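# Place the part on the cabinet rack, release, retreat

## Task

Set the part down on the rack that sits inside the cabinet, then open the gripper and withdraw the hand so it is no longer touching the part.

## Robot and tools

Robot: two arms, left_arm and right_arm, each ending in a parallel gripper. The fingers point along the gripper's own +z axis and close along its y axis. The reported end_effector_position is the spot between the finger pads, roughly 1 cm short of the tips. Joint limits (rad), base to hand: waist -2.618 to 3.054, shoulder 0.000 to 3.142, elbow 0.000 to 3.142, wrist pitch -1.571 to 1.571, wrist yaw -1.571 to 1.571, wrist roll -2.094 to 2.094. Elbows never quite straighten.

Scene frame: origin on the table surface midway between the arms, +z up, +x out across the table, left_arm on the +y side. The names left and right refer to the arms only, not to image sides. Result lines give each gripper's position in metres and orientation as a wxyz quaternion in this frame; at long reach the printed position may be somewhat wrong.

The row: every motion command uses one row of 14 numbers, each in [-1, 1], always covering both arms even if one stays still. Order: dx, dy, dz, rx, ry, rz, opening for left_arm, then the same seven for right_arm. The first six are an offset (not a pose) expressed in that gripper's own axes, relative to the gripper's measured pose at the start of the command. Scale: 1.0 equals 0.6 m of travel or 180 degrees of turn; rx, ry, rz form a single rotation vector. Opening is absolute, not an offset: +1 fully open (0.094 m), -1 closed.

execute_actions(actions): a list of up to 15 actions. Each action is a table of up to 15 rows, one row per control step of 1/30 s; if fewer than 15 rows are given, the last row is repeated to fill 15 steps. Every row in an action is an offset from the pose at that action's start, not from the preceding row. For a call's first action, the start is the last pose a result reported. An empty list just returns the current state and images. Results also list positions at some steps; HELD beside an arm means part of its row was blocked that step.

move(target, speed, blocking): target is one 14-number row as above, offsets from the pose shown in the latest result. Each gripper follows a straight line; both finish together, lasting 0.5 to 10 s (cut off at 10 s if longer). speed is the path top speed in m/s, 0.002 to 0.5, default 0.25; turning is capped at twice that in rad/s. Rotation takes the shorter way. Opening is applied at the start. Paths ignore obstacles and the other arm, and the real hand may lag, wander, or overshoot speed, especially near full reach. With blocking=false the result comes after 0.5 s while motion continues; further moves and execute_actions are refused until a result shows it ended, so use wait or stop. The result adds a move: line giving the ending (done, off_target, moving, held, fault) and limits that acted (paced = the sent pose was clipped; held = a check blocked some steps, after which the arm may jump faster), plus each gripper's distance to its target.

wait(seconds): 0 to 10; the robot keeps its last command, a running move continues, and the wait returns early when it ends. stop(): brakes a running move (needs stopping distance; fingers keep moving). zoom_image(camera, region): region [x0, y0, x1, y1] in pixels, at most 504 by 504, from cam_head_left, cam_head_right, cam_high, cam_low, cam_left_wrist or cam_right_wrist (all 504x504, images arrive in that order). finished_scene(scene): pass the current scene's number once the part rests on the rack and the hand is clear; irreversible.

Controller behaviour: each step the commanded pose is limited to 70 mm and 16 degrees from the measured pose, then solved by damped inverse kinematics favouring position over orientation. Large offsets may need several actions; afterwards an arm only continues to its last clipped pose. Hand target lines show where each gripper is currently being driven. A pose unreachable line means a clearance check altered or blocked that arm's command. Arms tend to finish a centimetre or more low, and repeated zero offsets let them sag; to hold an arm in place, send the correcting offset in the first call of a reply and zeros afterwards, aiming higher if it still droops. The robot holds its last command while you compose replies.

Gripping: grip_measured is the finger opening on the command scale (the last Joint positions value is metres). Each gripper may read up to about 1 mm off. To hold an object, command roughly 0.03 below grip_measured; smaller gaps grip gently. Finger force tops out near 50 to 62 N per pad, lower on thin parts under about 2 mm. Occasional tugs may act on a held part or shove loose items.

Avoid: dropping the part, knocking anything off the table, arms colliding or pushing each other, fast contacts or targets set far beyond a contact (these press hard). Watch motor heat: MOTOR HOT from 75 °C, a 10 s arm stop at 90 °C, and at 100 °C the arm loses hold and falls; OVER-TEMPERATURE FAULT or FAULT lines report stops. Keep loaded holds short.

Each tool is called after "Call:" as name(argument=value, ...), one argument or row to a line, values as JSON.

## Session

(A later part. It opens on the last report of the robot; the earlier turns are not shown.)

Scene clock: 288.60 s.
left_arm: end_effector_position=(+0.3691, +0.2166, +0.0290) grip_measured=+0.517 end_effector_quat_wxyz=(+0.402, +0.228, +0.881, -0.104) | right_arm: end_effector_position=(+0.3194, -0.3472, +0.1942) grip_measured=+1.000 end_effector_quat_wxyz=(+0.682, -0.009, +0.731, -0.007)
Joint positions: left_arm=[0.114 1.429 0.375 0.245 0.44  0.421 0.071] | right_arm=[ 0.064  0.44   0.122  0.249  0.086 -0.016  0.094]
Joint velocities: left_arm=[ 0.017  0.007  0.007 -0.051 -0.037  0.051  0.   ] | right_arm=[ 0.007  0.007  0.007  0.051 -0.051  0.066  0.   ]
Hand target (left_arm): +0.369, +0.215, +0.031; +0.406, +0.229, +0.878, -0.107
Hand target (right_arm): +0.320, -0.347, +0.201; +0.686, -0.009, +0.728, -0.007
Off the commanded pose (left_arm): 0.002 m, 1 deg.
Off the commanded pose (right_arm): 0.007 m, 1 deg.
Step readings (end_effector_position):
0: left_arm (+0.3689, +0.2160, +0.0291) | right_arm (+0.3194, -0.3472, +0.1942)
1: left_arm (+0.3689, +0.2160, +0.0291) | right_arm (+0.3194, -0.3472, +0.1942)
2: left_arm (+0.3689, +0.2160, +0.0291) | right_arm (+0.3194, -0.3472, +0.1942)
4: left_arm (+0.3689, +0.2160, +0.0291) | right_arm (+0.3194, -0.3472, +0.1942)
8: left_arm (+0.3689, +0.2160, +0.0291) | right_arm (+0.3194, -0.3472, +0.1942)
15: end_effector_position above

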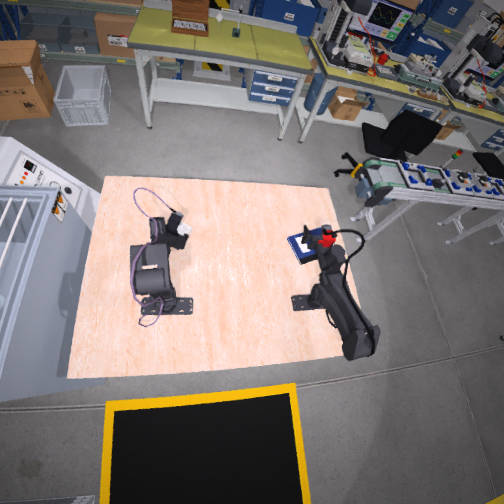

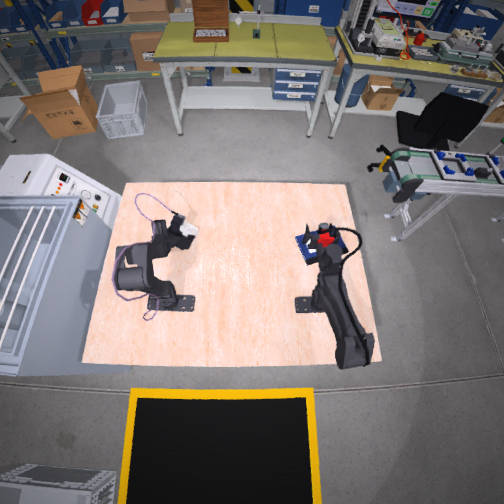

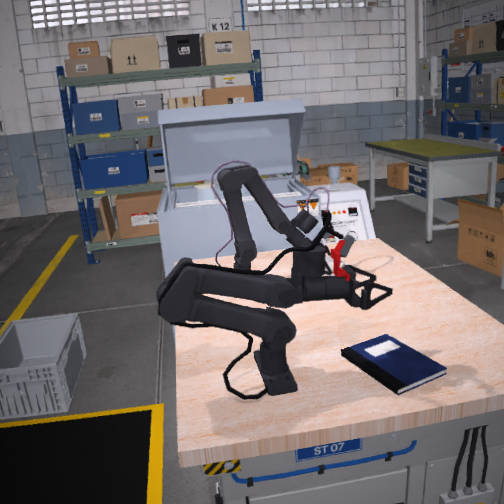

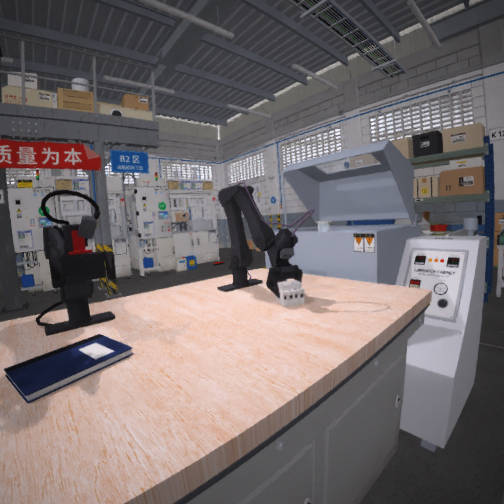

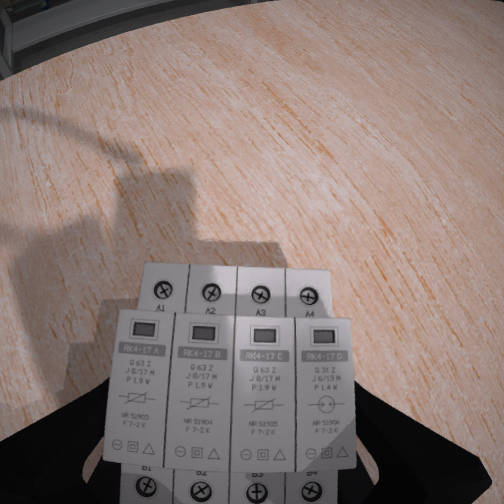

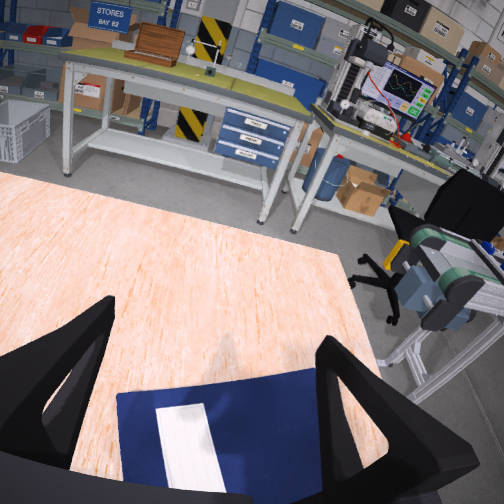

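Call:
execute_actions(
  actions=[
    [[-0.002,0,-0.002,0,0,0,0.47,-0.012,0,0,0,-0.003,0,1],[-0.005,0,-0.004,0,0,0,0.47,-0.012,0,0,0,-0.003,0,1],[-0.008,0,-0.007,0,0,0,0.47,-0.012,0,0,0,-0.003,0,1],[-0.012,0,-0.010,0,0,0,0.47,-0.012,0,0,0,-0.003,0,1],[-0.016,0,-0.014,0,0,0,0.47,-0.012,0,0,0,-0.003,0,1],[-0.020,0,-0.017,0,0,0,0.47,-0.012,0,0,0,-0.003,0,1],[-0.024,0,-0.021,0,0,0,0.47,-0.012,0,0,0,-0.003,0,1],[-0.028,0,-0.024,0,0,0,0.47,-0.012,0,0,0,-0.003,0,1],[-0.032,0,-0.028,0,0,0,0.47,-0.012,0,0,0,-0.003,0,1],[-0.036,0,-0.031,0,0,0,0.47,-0.012,0,0,0,-0.003,0,1],[-0.040,0,-0.035,0,0,0,0.47,-0.012,0,0,0,-0.003,0,1],[-0.044,0,-0.038,0,0,0,0.47,-0.012,0,0,0,-0.003,0,1],[-0.048,0,-0.042,0,0,0,0.47,-0.012,0,0,0,-0.003,0,1],[-0.052,0,-0.045,0,0,0,0.47,-0.012,0,0,0,-0.003,0,1],[-0.056,0,-0.049,0,0,0,0.47,-0.012,0,0,0,-0.003,0,1]],
  ],
)

Call:
move(
  target=[-0.007,0.4027,-0.6537,-0.3943,0,-0.3426,0.47,-0.012,0,0,0,-0.003,0,1],
  speed=0.35,
)

Scene clock: 390.60 s.
left_arm: end_effector_position=(+0.3528, +0.2188, +0.0377) grip_measured=+0.517 end_effector_quat_wxyz=(+0.365, +0.218, +0.899, -0.106) | right_arm: end_effector_position=(+0.3194, -0.3472, +0.1942) grip_measured=+1.000 end_effector_quat_wxyz=(+0.682, -0.009, +0.731, -0.007)
Joint positions: left_arm=[0.114 1.319 0.415 0.014 0.417 0.421 0.071] | right_arm=[ 0.064  0.44   0.122  0.249  0.086 -0.016  0.094]
Joint velocities: left_arm=[-0.007 -0.271  0.232 -0.681  0.007 -0.007 -0.001] | right_arm=[-0.012 -0.012  0.017 -0.007 -0.007 -0.007  0.   ]
Hand target (left_arm): +0.369, +0.216, +0.072; +0.404, +0.228, +0.880, -0.103
Hand target (right_arm): +0.320, -0.347, +0.201; +0.686, -0.009, +0.728, -0.007
Off the commanded pose (left_arm): 0.039 m, 5 deg.
Off the commanded pose (right_arm): 0.007 m, 1 deg.
Step readings (end_effector_position):
0: left_arm (+0.3691, +0.2166, +0.0290) | right_arm (+0.3194, -0.3472, +0.1942)
1: left_arm (+0.3691, +0.2166, +0.0290) | right_arm (+0.3194, -0.3472, +0.1942)
2: left_arm (+0.3690, +0.2166, +0.0289) | right_arm (+0.3194, -0.3472, +0.1942)
4: left_arm (+0.3685, +0.2167, +0.0291) | right_arm (+0.3194, -0.3472, +0.1942)
8: left_arm (+0.3628, +0.2175, +0.0309) | right_arm (+0.3194, -0.3472, +0.1942)
15: end_effector_position above

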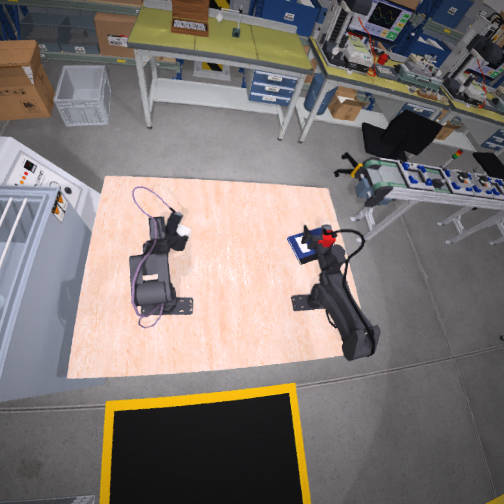

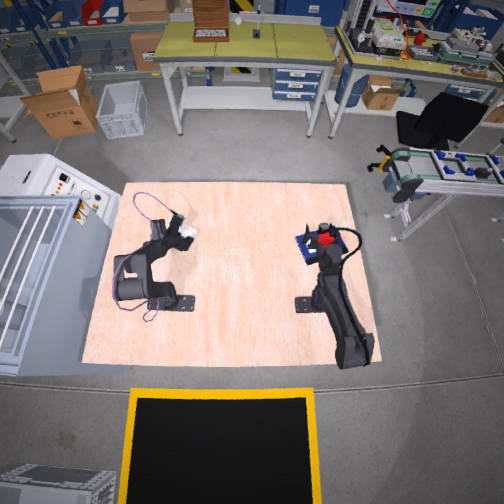

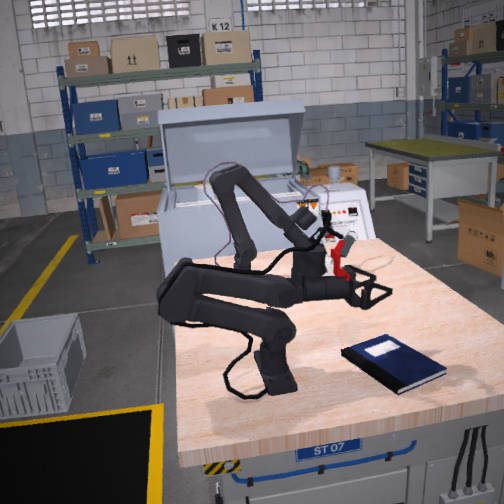

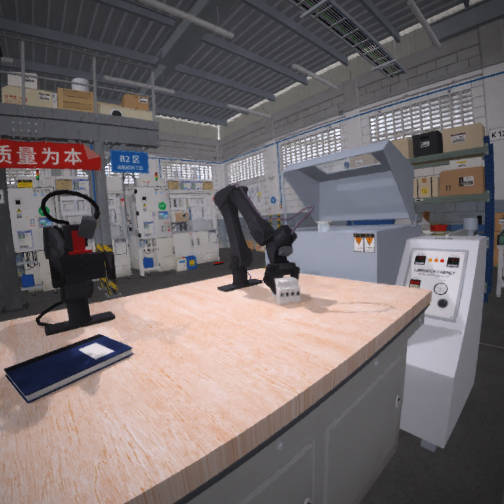

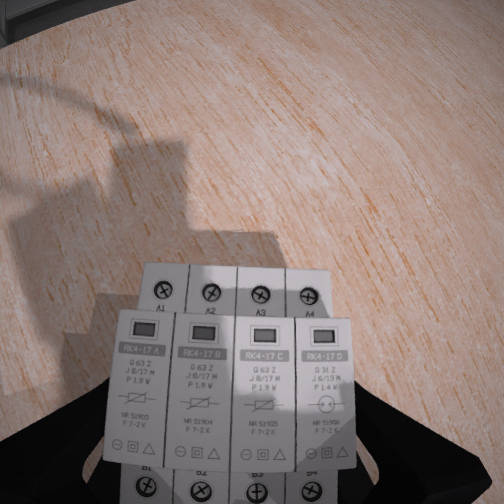

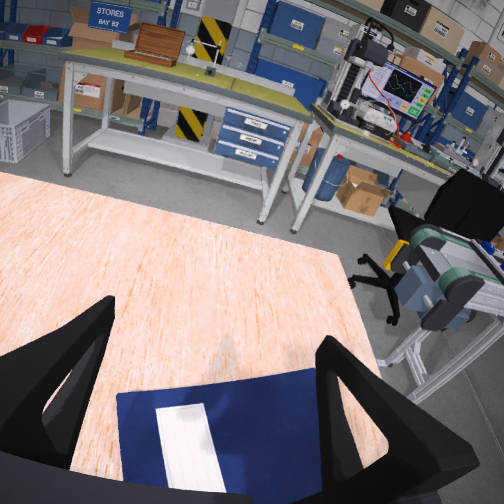

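Scene clock: 393.67 s.
left_arm: end_effector_position=(+0.2313, +0.5561, +0.2794) grip_measured=+0.518 end_effector_quat_wxyz=(+0.278, -0.481, +0.803, +0.217) | right_arm: end_effector_position=(+0.3194, -0.3472, +0.1942) grip_measured=+1.000 end_effector_quat_wxyz=(+0.682, -0.009, +0.731, -0.007)
Joint positions: left_arm=[ 0.935  1.314  1.453 -1.011 -0.189 -0.098  0.071] | right_arm=[ 0.064  0.44   0.122  0.249  0.086 -0.016  0.094]
Joint velocities: left_arm=[-0.007 -0.002 -0.017  0.007 -0.095  0.037 -0.   ] | right_arm=[-0.002  0.012  0.022 -0.007 -0.022  0.022  0.   ]
Hand target (left_arm): +0.232, +0.569, +0.314; +0.325, -0.485, +0.773, +0.248
Hand target (right_arm): +0.320, -0.347, +0.201; +0.686, -0.009, +0.728, -0.007
Off the commanded pose (left_arm): 0.035 m, 7 deg.
Off the commanded pose (right_arm): 0.007 m, 1 deg.
move: off_target (left_arm)

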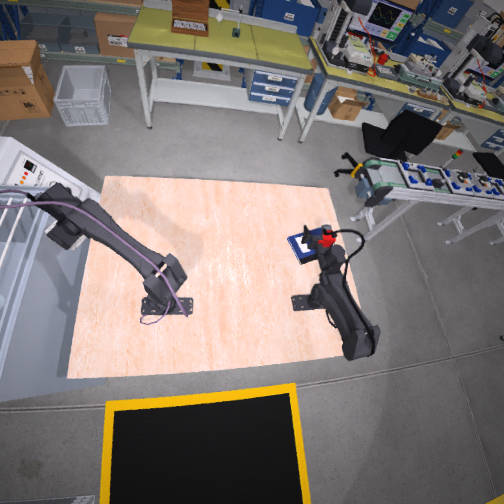

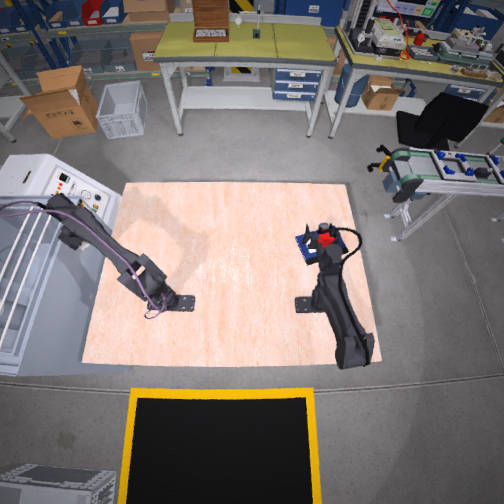

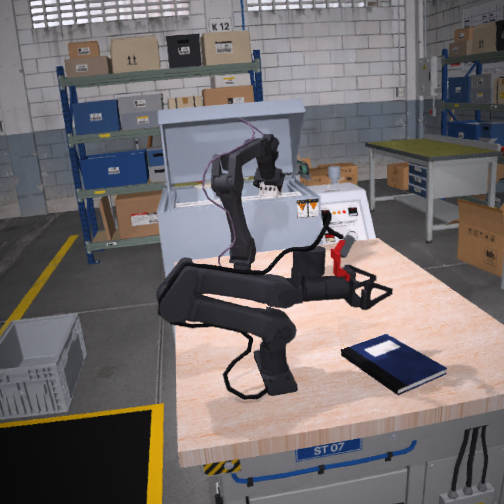

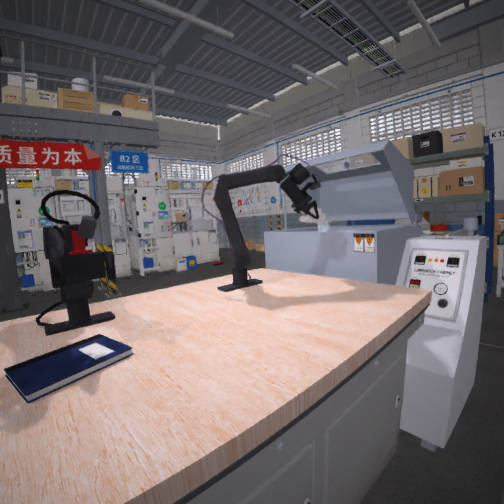

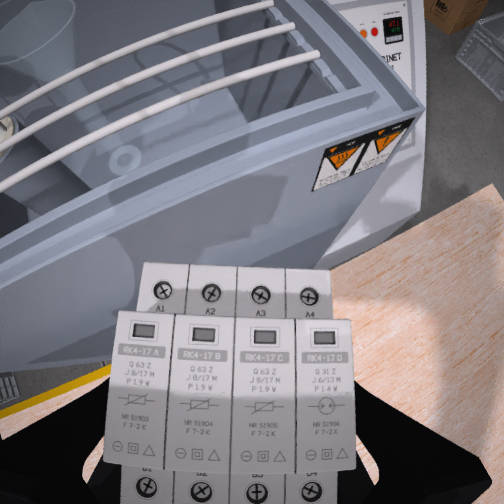

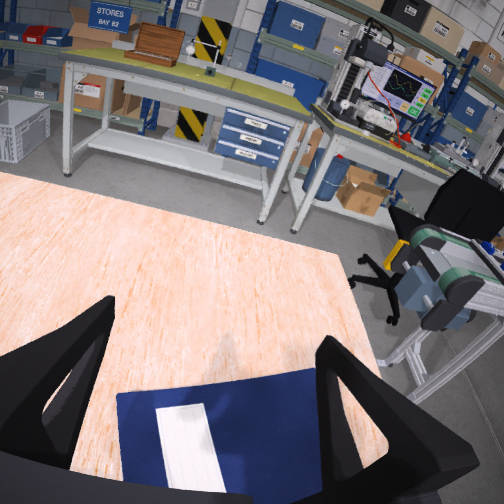

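Call:
execute_actions(
  actions=[
    [[-0.0531,0.0142,-0.0299,-0.0068,-0.0389,-0.0131,0.47,-0.012,0,0,0,-0.003,0,1],[-0.0553,0.0169,-0.0302,-0.0081,-0.0406,-0.0152,0.47,-0.012,0,0,0,-0.003,0,1],[-0.0586,0.0210,-0.0306,-0.0102,-0.0431,-0.0185,0.47,-0.012,0,0,0,-0.003,0,1],[-0.0630,0.0263,-0.0311,-0.0128,-0.0464,-0.0228,0.47,-0.012,0,0,0,-0.003,0,1],[-0.0681,0.0325,-0.0317,-0.0160,-0.0503,-0.0278,0.47,-0.012,0,0,0,-0.003,0,1],[-0.0738,0.0395,-0.0324,-0.0195,-0.0547,-0.0333,0.47,-0.012,0,0,0,-0.003,0,1],[-0.0798,0.0468,-0.0332,-0.0231,-0.0592,-0.0392,0.47,-0.012,0,0,0,-0.003,0,1],[-0.0859,0.0542,-0.0339,-0.0269,-0.0639,-0.0452,0.47,-0.012,0,0,0,-0.003,0,1],[-0.0918,0.0615,-0.0347,-0.0305,-0.0684,-0.0511,0.47,-0.012,0,0,0,-0.003,0,1],[-0.0975,0.0685,-0.0354,-0.0340,-0.0728,-0.0566,0.47,-0.012,0,0,0,-0.003,0,1],[-0.1026,0.0747,-0.0360,-0.0372,-0.0767,-0.0616,0.47,-0.012,0,0,0,-0.003,0,1],[-0.1070,0.0800,-0.0365,-0.0398,-0.0800,-0.0659,0.47,-0.012,0,0,0,-0.003,0,1],[-0.1103,0.0841,-0.0369,-0.0419,-0.0825,-0.0692,0.47,-0.012,0,0,0,-0.003,0,1],[-0.1125,0.0868,-0.0372,-0.0432,-0.0842,-0.0713,0.47,-0.012,0,0,0,-0.003,0,1],[-0.1133,0.0878,-0.0373,-0.0437,-0.0848,-0.0721,0.47,-0.012,0,0,0,-0.003,0,1]],
  ],
)

Call:
wait(
  seconds=0.6,
)

Scene clock: 492.17 s.
left_arm: end_effector_position=(+0.2036, +0.5823, +0.2899) grip_measured=+0.518 end_effector_quat_wxyz=(+0.290, -0.547, +0.744, +0.250) | right_arm: end_effector_position=(+0.3194, -0.3472, +0.1942) grip_measured=+1.000 end_effector_quat_wxyz=(+0.682, -0.009, +0.731, -0.007)
Joint positions: left_arm=[ 1.014  1.314  1.453 -0.956 -0.247 -0.177  0.071] | right_arm=[ 0.064  0.44   0.122  0.249  0.086 -0.016  0.094]
Joint velocities: left_arm=[ 0.1    0.007 -0.007  0.227 -0.168 -0.183  0.   ] | right_arm=[-0.007 -0.007 -0.017 -0.022  0.066  0.037  0.   ]
Hand target (left_arm): +0.202, +0.602, +0.347; +0.372, -0.554, +0.683, +0.296
Hand target (right_arm): +0.320, -0.347, +0.201; +0.686, -0.009, +0.728, -0.007
Off the commanded pose (left_arm): 0.062 m, 13 deg.
Off the commanded pose (right_arm): 0.007 m, 1 deg.
Step readings (end_effector_position):
0: left_arm (+0.2312, +0.5561, +0.2793) | right_arm (+0.3194, -0.3472, +0.1942)
1: left_arm (+0.2311, +0.5561, +0.2793) | right_arm (+0.3194, -0.3472, +0.1942)
2: left_arm (+0.2310, +0.5561, +0.2793) | right_arm (+0.3194, -0.3472, +0.1942)
4: left_arm (+0.2304, +0.5564, +0.2793) | right_arm (+0.3194, -0.3472, +0.1942)
8: left_arm (+0.2221, +0.5623, +0.2802) | right_arm (+0.3194, -0.3472, +0.1942)
15: end_effector_position above

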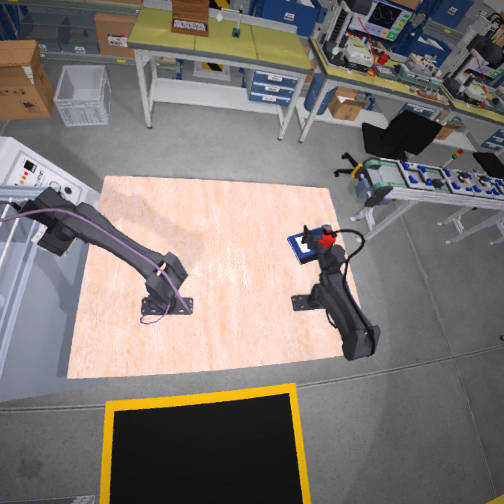

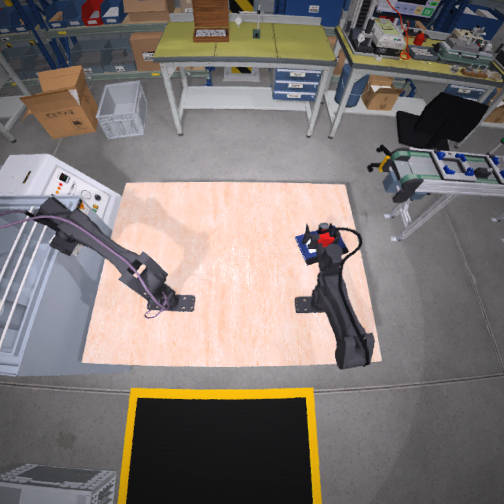

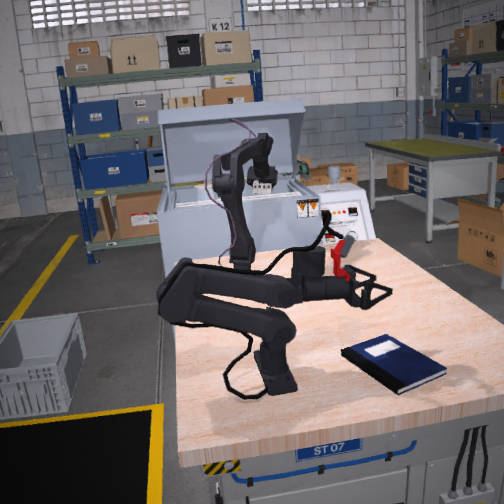

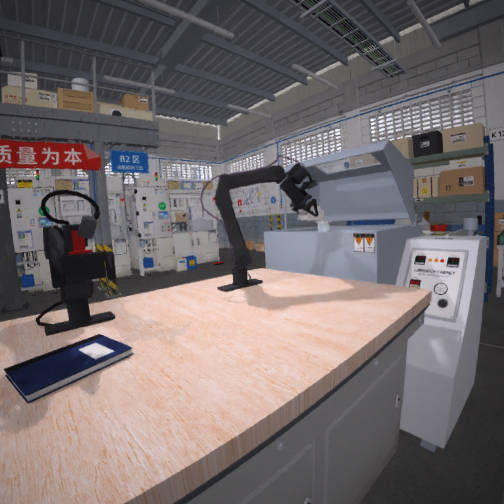

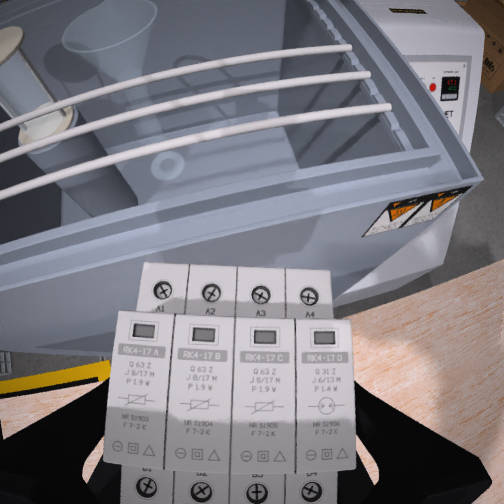

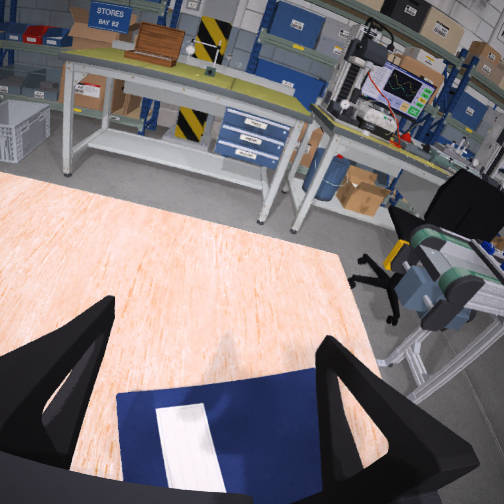

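Scene clock: 492.77 s.
left_arm: end_effector_position=(+0.2026, +0.5881, +0.2950) grip_measured=+0.518 end_effector_quat_wxyz=(+0.301, -0.557, +0.730, +0.257) | right_arm: end_effector_position=(+0.3194, -0.3472, +0.1942) grip_measured=+1.000 end_effector_quat_wxyz=(+0.682, -0.009, +0.731, -0.007)
Joint positions: left_arm=[ 1.019  1.314  1.453 -0.928 -0.26  -0.199  0.071] | right_arm=[ 0.064  0.44   0.122  0.249  0.086 -0.016  0.094]
Joint velocities: left_arm=[-0.012 -0.017 -0.007 -0.022  0.037 -0.007  0.001] | right_arm=[ 0.012 -0.002 -0.002 -0.081  0.022 -0.007  0.   ]
Hand target (left_arm): +0.201, +0.602, +0.347; +0.371, -0.554, +0.683, +0.296
Hand target (right_arm): +0.320, -0.347, +0.201; +0.686, -0.009, +0.728, -0.007
Off the commanded pose (left_arm): 0.055 m, 11 deg.
Off the commanded pose (right_arm): 0.007 m, 1 deg.
wait: 0.60 s; at rest by 0.33 s

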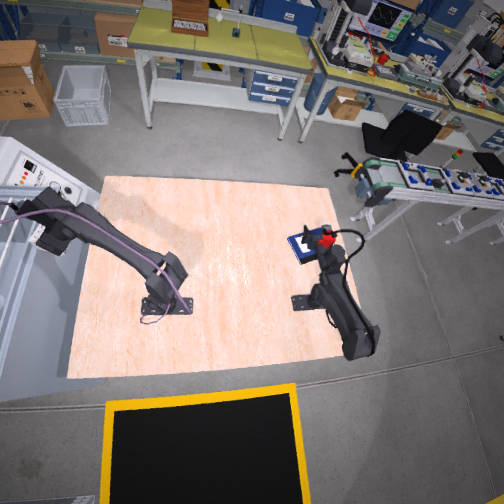

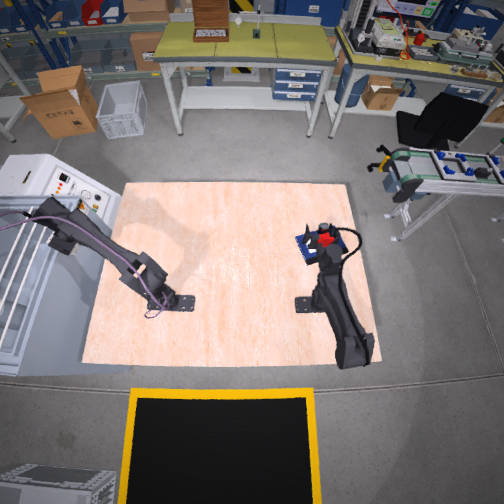

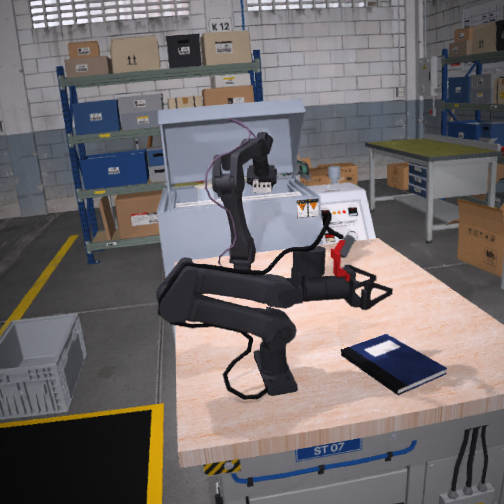

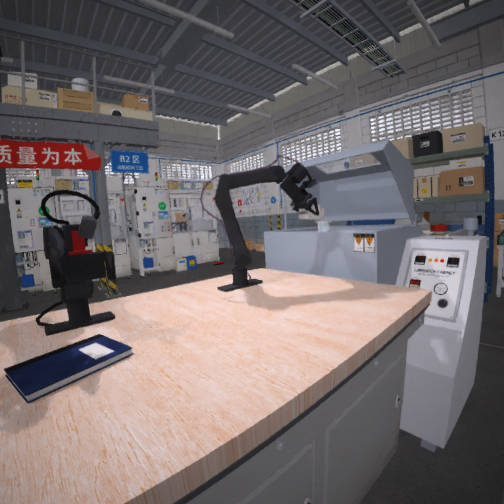

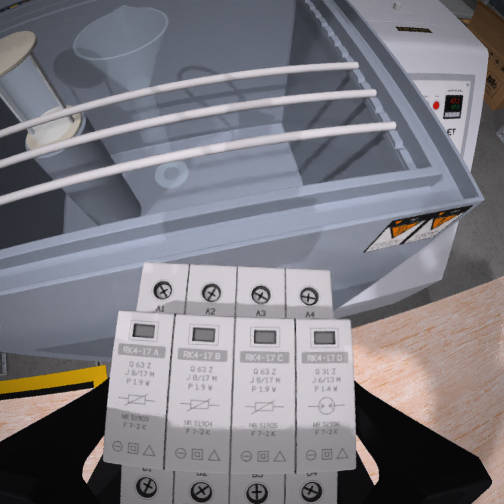

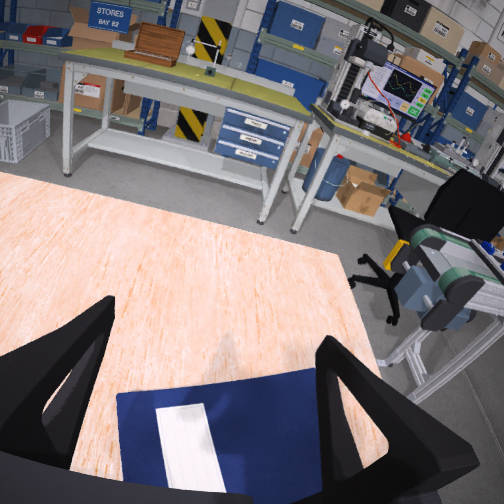

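Call:
execute_actions(
  actions=[
    [[-0.0790,0.0126,-0.0420,-0.0009,-0.0561,-0.0194,0.47,-0.012,0,0,0,-0.003,0,1],[-0.0818,0.0145,-0.0392,-0.0017,-0.0566,-0.0199,0.47,-0.012,0,0,0,-0.003,0,1],[-0.0859,0.0174,-0.0352,-0.0029,-0.0574,-0.0207,0.47,-0.012,0,0,0,-0.003,0,1],[-0.0907,0.0206,-0.0304,-0.0043,-0.0582,-0.0215,0.47,-0.012,0,0,0,-0.003,0,1],[-0.0957,0.0241,-0.0254,-0.0057,-0.0591,-0.0224,0.47,-0.012,0,0,0,-0.003,0,1],[-0.1007,0.0276,-0.0204,-0.0072,-0.0600,-0.0233,0.47,-0.012,0,0,0,-0.003,0,1],[-0.1058,0.0311,-0.0154,-0.0087,-0.0609,-0.0242,0.47,-0.012,0,0,0,-0.003,0,1],[-0.1108,0.0345,-0.0104,-0.0101,-0.0618,-0.0251,0.47,-0.012,0,0,0,-0.003,0,1],[-0.1158,0.0380,-0.0055,-0.0116,-0.0627,-0.0260,0.47,-0.012,0,0,0,-0.003,0,1],[-0.1208,0.0415,-0.0005,-0.0131,-0.0636,-0.0269,0.47,-0.012,0,0,0,-0.003,0,1],[-0.1259,0.0449,0.0045,-0.0145,-0.0645,-0.0278,0.47,-0.012,0,0,0,-0.003,0,1],[-0.1309,0.0484,0.0095,-0.0160,-0.0654,-0.0287,0.47,-0.012,0,0,0,-0.003,0,1],[-0.1359,0.0519,0.0145,-0.0175,-0.0663,-0.0296,0.47,-0.012,0,0,0,-0.003,0,1],[-0.1410,0.0553,0.0195,-0.0189,-0.0672,-0.0305,0.47,-0.012,0,0,0,-0.003,0,1],[-0.1460,0.0588,0.0245,-0.0204,-0.0681,-0.0314,0.47,-0.012,0,0,0,-0.003,0,1]],
    [[-0.1123,0.0145,-0.0139,-0.0108,-0.060,-0.0207,0.47,-0.012,0,0,0,-0.003,0,1],[-0.1167,0.0171,-0.0088,-0.0116,-0.060,-0.0215,0.47,-0.012,0,0,0,-0.003,0,1],[-0.1210,0.0196,-0.0037,-0.0124,-0.060,-0.0222,0.47,-0.012,0,0,0,-0.003,0,1],[-0.1253,0.0221,0.0014,-0.0132,-0.061,-0.0229,0.47,-0.012,0,0,0,-0.003,0,1],[-0.1297,0.0247,0.0065,-0.0140,-0.061,-0.0237,0.47,-0.012,0,0,0,-0.003,0,1],[-0.1340,0.0272,0.0116,-0.0148,-0.061,-0.0244,0.47,-0.012,0,0,0,-0.003,0,1],[-0.1383,0.0297,0.0167,-0.0156,-0.061,-0.0251,0.47,-0.012,0,0,0,-0.003,0,1],[-0.1427,0.0323,0.0218,-0.0164,-0.061,-0.0259,0.47,-0.012,0,0,0,-0.003,0,1],[-0.1470,0.0348,0.0269,-0.0172,-0.061,-0.0266,0.47,-0.012,0,0,0,-0.003,0,1],[-0.1513,0.0373,0.0320,-0.0180,-0.061,-0.0273,0.47,-0.012,0,0,0,-0.003,0,1],[-0.1557,0.0399,0.0371,-0.0188,-0.061,-0.0281,0.47,-0.012,0,0,0,-0.003,0,1],[-0.1600,0.0424,0.0422,-0.0196,-0.062,-0.0288,0.47,-0.012,0,0,0,-0.003,0,1],[-0.1643,0.0449,0.0473,-0.0204,-0.062,-0.0295,0.47,-0.012,0,0,0,-0.003,0,1],[-0.1687,0.0475,0.0524,-0.0212,-0.062,-0.0303,0.47,-0.012,0,0,0,-0.003,0,1],[-0.1730,0.0500,0.0575,-0.0220,-0.062,-0.0310,0.47,-0.012,0,0,0,-0.003,0,1]],
  ],
)

Scene clock: 603.77 s.
left_arm: end_effector_position=(+0.1725, +0.6996, +0.3129) grip_measured=+0.518 end_effector_quat_wxyz=(-0.304, +0.607, -0.666, -0.309) | right_arm: end_effector_position=(+0.3194, -0.3472, +0.1942) grip_measured=+1.000 end_effector_quat_wxyz=(+0.682, -0.009, +0.731, -0.007)
Joint positions: left_arm=[ 1.208  1.615  1.728 -0.817 -0.269 -0.167  0.071] | right_arm=[ 0.064  0.44   0.122  0.249  0.086 -0.016  0.094]
Joint velocities: left_arm=[ 0.173  0.432  0.398  0.022  0.11  -0.051 -0.001] | right_arm=[ 0.012 -0.002  0.007 -0.007 -0.095 -0.037  0.   ]
Hand target (left_arm): +0.170, +0.721, +0.361; +0.366, -0.595, +0.626, +0.348
Hand target (right_arm): +0.320, -0.347, +0.201; +0.686, -0.009, +0.728, -0.007
Off the commanded pose (left_arm): 0.057 m, 10 deg.
Off the commanded pose (right_arm): 0.007 m, 1 deg.
Step readings (end_effector_position; steps 1 to 15: 1st action; 16 to 30: 2nd action):
0: left_arm (+0.2026, +0.5881, +0.2950) | right_arm (+0.3194, -0.3472, +0.1942)
1: left_arm (+0.2026, +0.5881, +0.2950) | right_arm (+0.3194, -0.3472, +0.1942)
2: left_arm (+0.2026, +0.5881, +0.2950) | right_arm (+0.3194, -0.3472, +0.1942)
4: left_arm (+0.2012, +0.5890, +0.2961) | right_arm (+0.3194, -0.3472, +0.1942)
8: left_arm (+0.1922, +0.5980, +0.3031) | right_arm (+0.3194, -0.3472, +0.1942)
15: left_arm (+0.1843, +0.6316, +0.3046) | right_arm (+0.3194, -0.3472, +0.1942)
16: left_arm (+0.1838, +0.6364, +0.3040) | right_arm (+0.3194, -0.3472, +0.1942)
17: left_arm (+0.1835, +0.6412, +0.3035) | right_arm (+0.3194, -0.3472, +0.1942)
19: left_arm (+0.1843, +0.6505, +0.3051) | right_arm (+0.3194, -0.3472, +0.1942)
23: left_arm (+0.1813, +0.6676, +0.3103) | right_arm (+0.3194, -0.3472, +0.1942)
30: end_effector_position above

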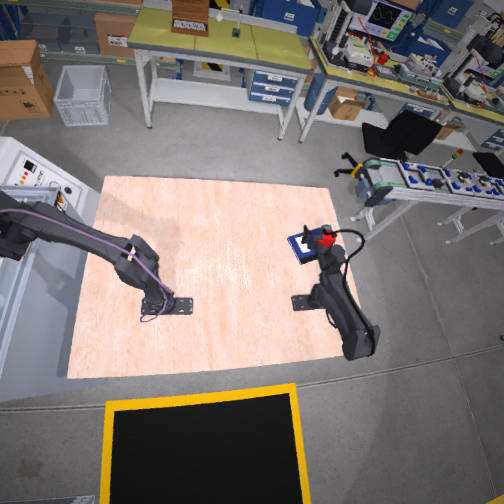

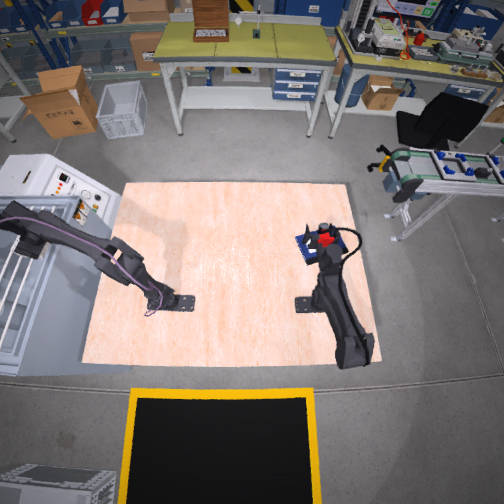

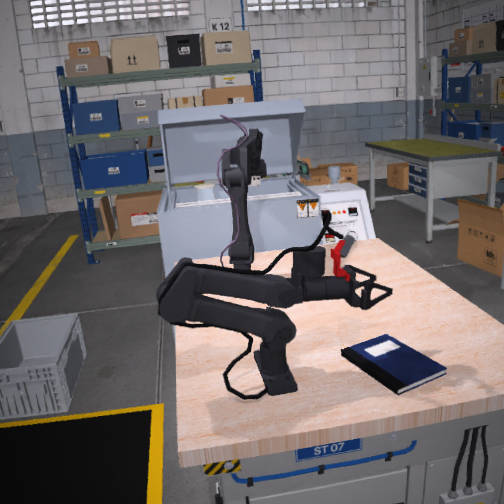

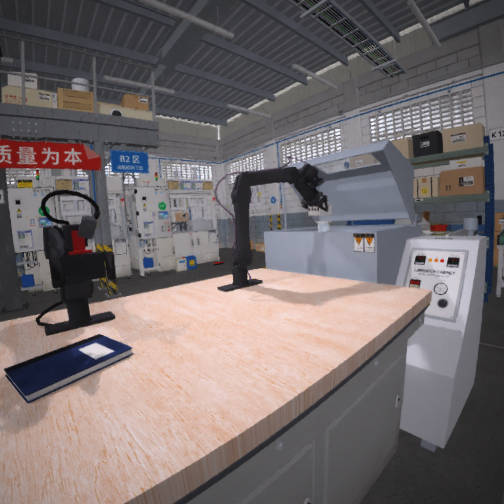

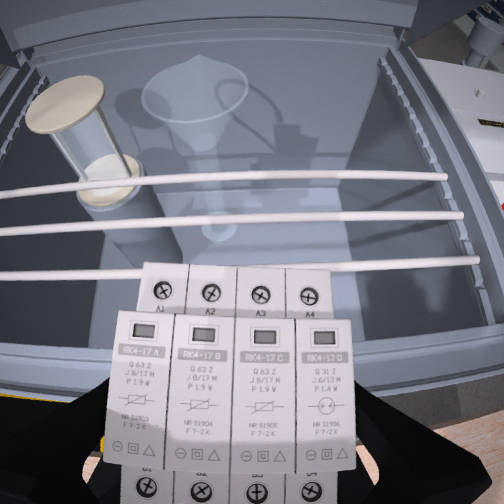

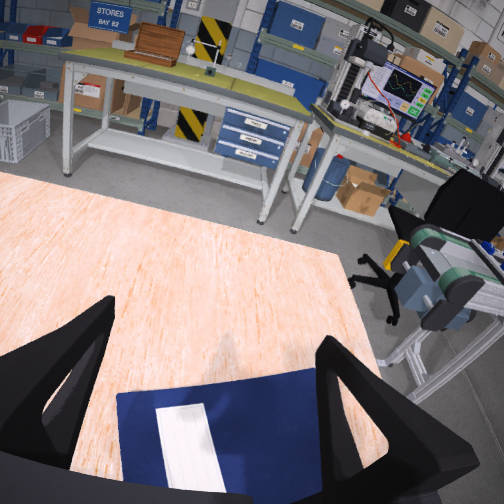

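Call:
execute_actions(
  actions=[
    [[-0.0849,0.0104,-0.0201,0.0016,-0.0512,-0.0153,0.47,-0.012,0,0,0,-0.003,0,1],[-0.0862,0.0113,-0.0157,0.0013,-0.0506,-0.0159,0.47,-0.012,0,0,0,-0.003,0,1],[-0.0880,0.0125,-0.0091,0.0007,-0.0497,-0.0168,0.47,-0.012,0,0,0,-0.003,0,1],[-0.0902,0.0140,-0.0014,0.0001,-0.0487,-0.0179,0.47,-0.012,0,0,0,-0.003,0,1],[-0.0925,0.0155,0.0067,-0.0005,-0.0475,-0.0190,0.47,-0.012,0,0,0,-0.003,0,1],[-0.0948,0.0171,0.0148,-0.0012,-0.0464,-0.0201,0.47,-0.012,0,0,0,-0.003,0,1],[-0.0971,0.0186,0.0229,-0.0018,-0.0453,-0.0212,0.47,-0.012,0,0,0,-0.003,0,1],[-0.0994,0.0202,0.0309,-0.0025,-0.0442,-0.0223,0.47,-0.012,0,0,0,-0.003,0,1],[-0.1017,0.0217,0.0391,-0.0031,-0.0431,-0.0234,0.47,-0.012,0,0,0,-0.003,0,1],[-0.1040,0.0233,0.0472,-0.0038,-0.0420,-0.0245,0.47,-0.012,0,0,0,-0.003,0,1],[-0.1063,0.0248,0.0553,-0.0044,-0.0409,-0.0256,0.47,-0.012,0,0,0,-0.003,0,1],[-0.1086,0.0264,0.0634,-0.0051,-0.0398,-0.0267,0.47,-0.012,0,0,0,-0.003,0,1],[-0.1109,0.0279,0.0715,-0.0057,-0.0387,-0.0278,0.47,-0.012,0,0,0,-0.003,0,1],[-0.1132,0.0294,0.0796,-0.0063,-0.0376,-0.0289,0.47,-0.012,0,0,0,-0.003,0,1],[-0.1155,0.031,0.0877,-0.007,-0.0365,-0.030,0.47,-0.012,0,0,0,-0.003,0,1]],
    [[-0.0873,0.0063,-0.0024,-0.004,-0.045,-0.012,0.47,-0.012,0,0,0,-0.003,0,1],[-0.0896,0.0076,0.0052,-0.004,-0.045,-0.013,0.47,-0.012,0,0,0,-0.003,0,1],[-0.0917,0.0088,0.0121,-0.004,-0.045,-0.013,0.47,-0.012,0,0,0,-0.003,0,1],[-0.0938,0.0100,0.0190,-0.005,-0.045,-0.014,0.47,-0.012,0,0,0,-0.003,0,1],[-0.0957,0.0111,0.0252,-0.005,-0.045,-0.014,0.47,-0.012,0,0,0,-0.003,0,1],[-0.0976,0.0122,0.0314,-0.005,-0.045,-0.014,0.47,-0.012,0,0,0,-0.003,0,1],[-0.0993,0.0132,0.0369,-0.005,-0.045,-0.015,0.47,-0.012,0,0,0,-0.003,0,1],[-0.1008,0.0140,0.0418,-0.005,-0.045,-0.015,0.47,-0.012,0,0,0,-0.003,0,1],[-0.1022,0.0148,0.0466,-0.006,-0.045,-0.015,0.47,-0.012,0,0,0,-0.003,0,1],[-0.1035,0.0156,0.0507,-0.006,-0.045,-0.016,0.47,-0.012,0,0,0,-0.003,0,1],[-0.1043,0.0160,0.0535,-0.006,-0.045,-0.016,0.47,-0.012,0,0,0,-0.003,0,1],[-0.1050,0.0164,0.0556,-0.006,-0.045,-0.016,0.47,-0.012,0,0,0,-0.003,0,1],[-0.1056,0.0168,0.0576,-0.006,-0.045,-0.016,0.47,-0.012,0,0,0,-0.003,0,1],[-0.1058,0.0169,0.0583,-0.006,-0.045,-0.016,0.47,-0.012,0,0,0,-0.003,0,1],[-0.1060,0.0170,0.0590,-0.006,-0.045,-0.016,0.47,-0.012,0,0,0,-0.003,0,1]],
  ],
)

Scene clock: 702.80 s.
left_arm: end_effector_position=(+0.1550, +0.8024, +0.2569) grip_measured=+0.518 end_effector_quat_wxyz=(-0.269, +0.642, -0.651, -0.302) | right_arm: end_effector_position=(+0.3194, -0.3472, +0.1942) grip_measured=+1.000 end_effector_quat_wxyz=(+0.682, -0.009, +0.731, -0.007)
Joint positions: left_arm=[ 1.318  2.005  2.035 -0.796 -0.239 -0.158  0.071] | right_arm=[ 0.064  0.44   0.122  0.249  0.086 -0.016  0.094]
Joint velocities: left_arm=[ 0.046  0.085  0.11  -0.095 -0.066  0.037  0.001] | right_arm=[-0.012  0.007  0.012  0.037  0.051  0.022  0.   ]
Hand target (left_arm): +0.153, +0.817, +0.317; -0.338, +0.625, -0.612, -0.348
Hand target (right_arm): +0.320, -0.347, +0.201; +0.686, -0.009, +0.728, -0.007
Off the commanded pose (left_arm): 0.065 m, 11 deg.
Off the commanded pose (right_arm): 0.007 m, 1 deg.
Step readings (end_effector_position; steps 1 to 15: 1st action; 16 to 30: 2nd action):
0: left_arm (+0.1717, +0.7114, +0.3061) | right_arm (+0.3194, -0.3472, +0.1942)
1: left_arm (+0.1717, +0.7114, +0.3061) | right_arm (+0.3194, -0.3472, +0.1942)
2: left_arm (+0.1718, +0.7114, +0.3061) | right_arm (+0.3194, -0.3472, +0.1942)
4: left_arm (+0.1719, +0.7118, +0.3062) | right_arm (+0.3194, -0.3472, +0.1942)
8: left_arm (+0.1692, +0.7219, +0.3073) | right_arm (+0.3194, -0.3472, +0.1942)
15: left_arm (+0.1616, +0.7577, +0.2909) | right_arm (+0.3194, -0.3472, +0.1942)
16: left_arm (+0.1614, +0.7630, +0.2872) | right_arm (+0.3194, -0.3472, +0.1942)
17: left_arm (+0.1614, +0.7681, +0.2834) | right_arm (+0.3194, -0.3472, +0.1942)
19: left_arm (+0.1621, +0.7770, +0.2760) | right_arm (+0.3194, -0.3472, +0.1942)
23: left_arm (+0.1613, +0.7894, +0.2633) | right_arm (+0.3194, -0.3472, +0.1942)
30: end_effector_position above

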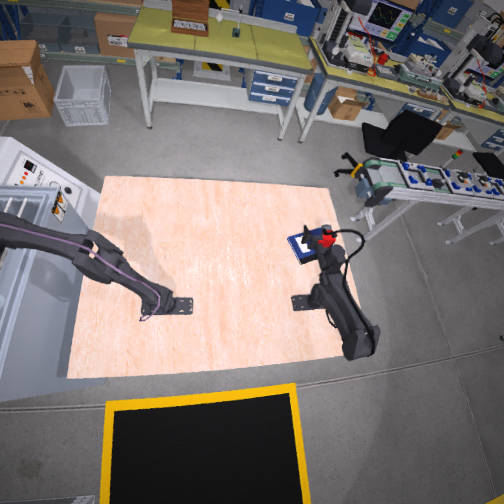

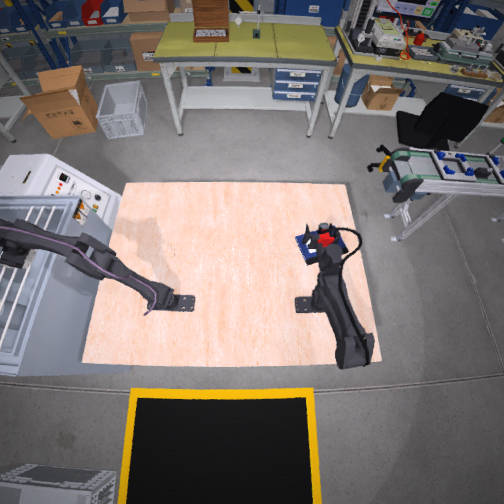

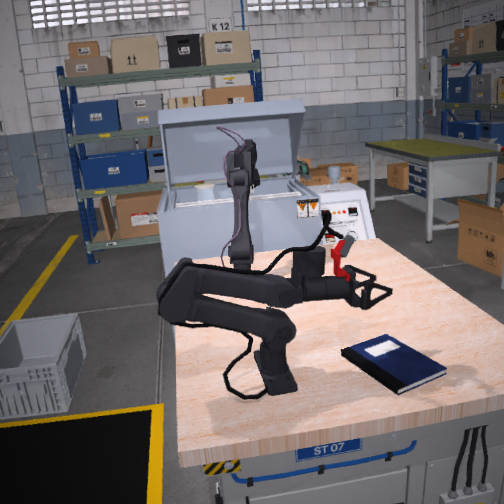

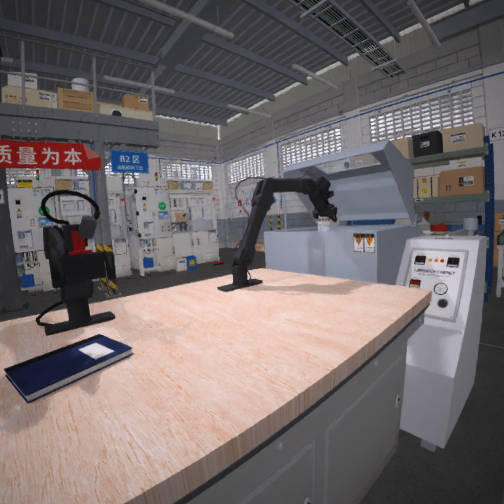

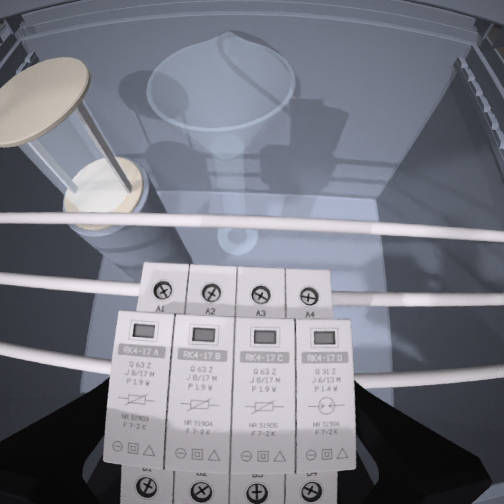

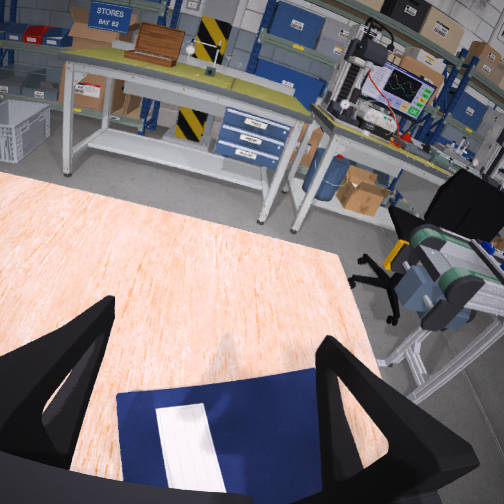

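Let me get a settled reading and inspect the alignment.

Call:
execute_actions(
  actions=[],
)

Scene clock: 705.00 s.
left_arm: end_effector_position=(+0.1549, +0.8042, +0.2600) grip_measured=+0.518 end_effector_quat_wxyz=(-0.273, +0.641, -0.650, -0.304) | right_arm: end_effector_position=(+0.3194, -0.3472, +0.1942) grip_measured=+1.000 end_effector_quat_wxyz=(+0.682, -0.009, +0.731, -0.007)
Joint positions: left_arm=[ 1.32   2.007  2.045 -0.794 -0.236 -0.156  0.071] | right_arm=[ 0.064  0.44   0.122  0.249  0.086 -0.016  0.094]
Joint velocities: left_arm=[-0.012 -0.007  0.022 -0.007 -0.066  0.022 -0.   ] | right_arm=[-0.012 -0.012 -0.002 -0.022 -0.081  0.095  0.   ]
Hand target (left_arm): +0.152, +0.817, +0.317; -0.338, +0.625, -0.612, -0.348
Hand target (right_arm): +0.320, -0.347, +0.201; +0.686, -0.009, +0.728, -0.007
Off the commanded pose (left_arm): 0.061 m, 10 deg.
Off the commanded pose (right_arm): 0.007 m, 1 deg.

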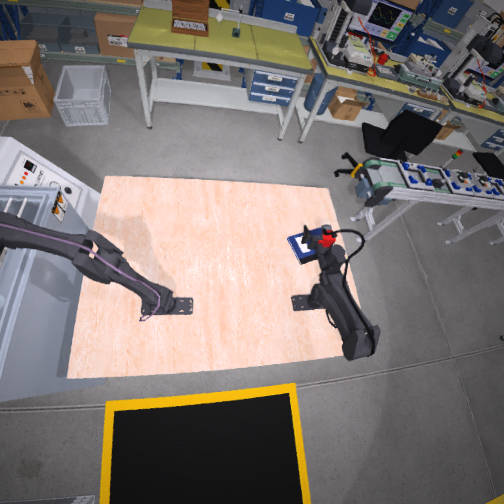

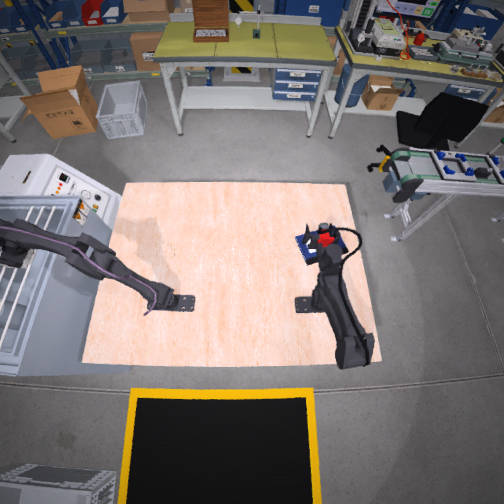

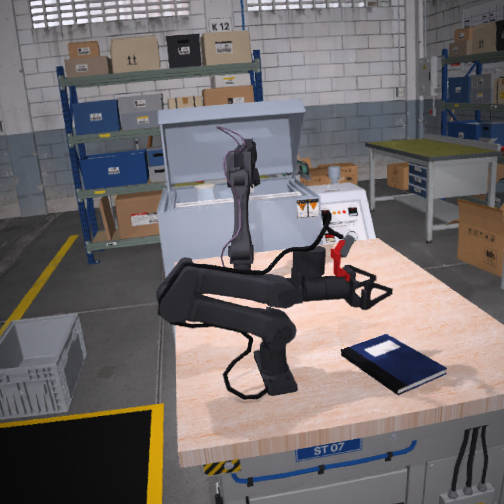

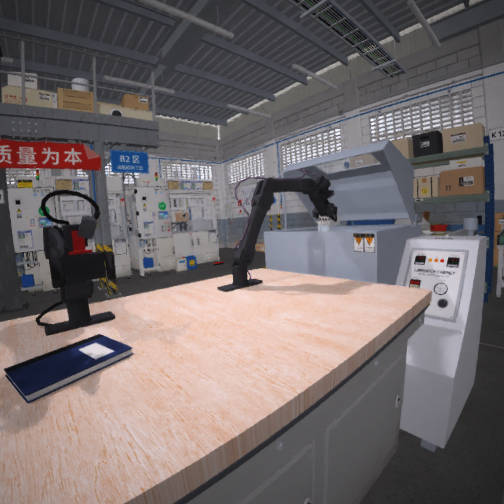

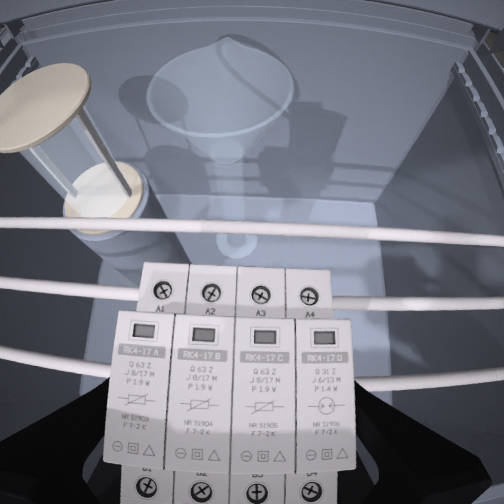

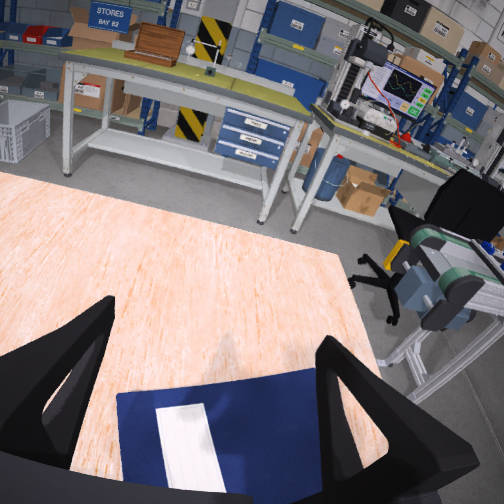

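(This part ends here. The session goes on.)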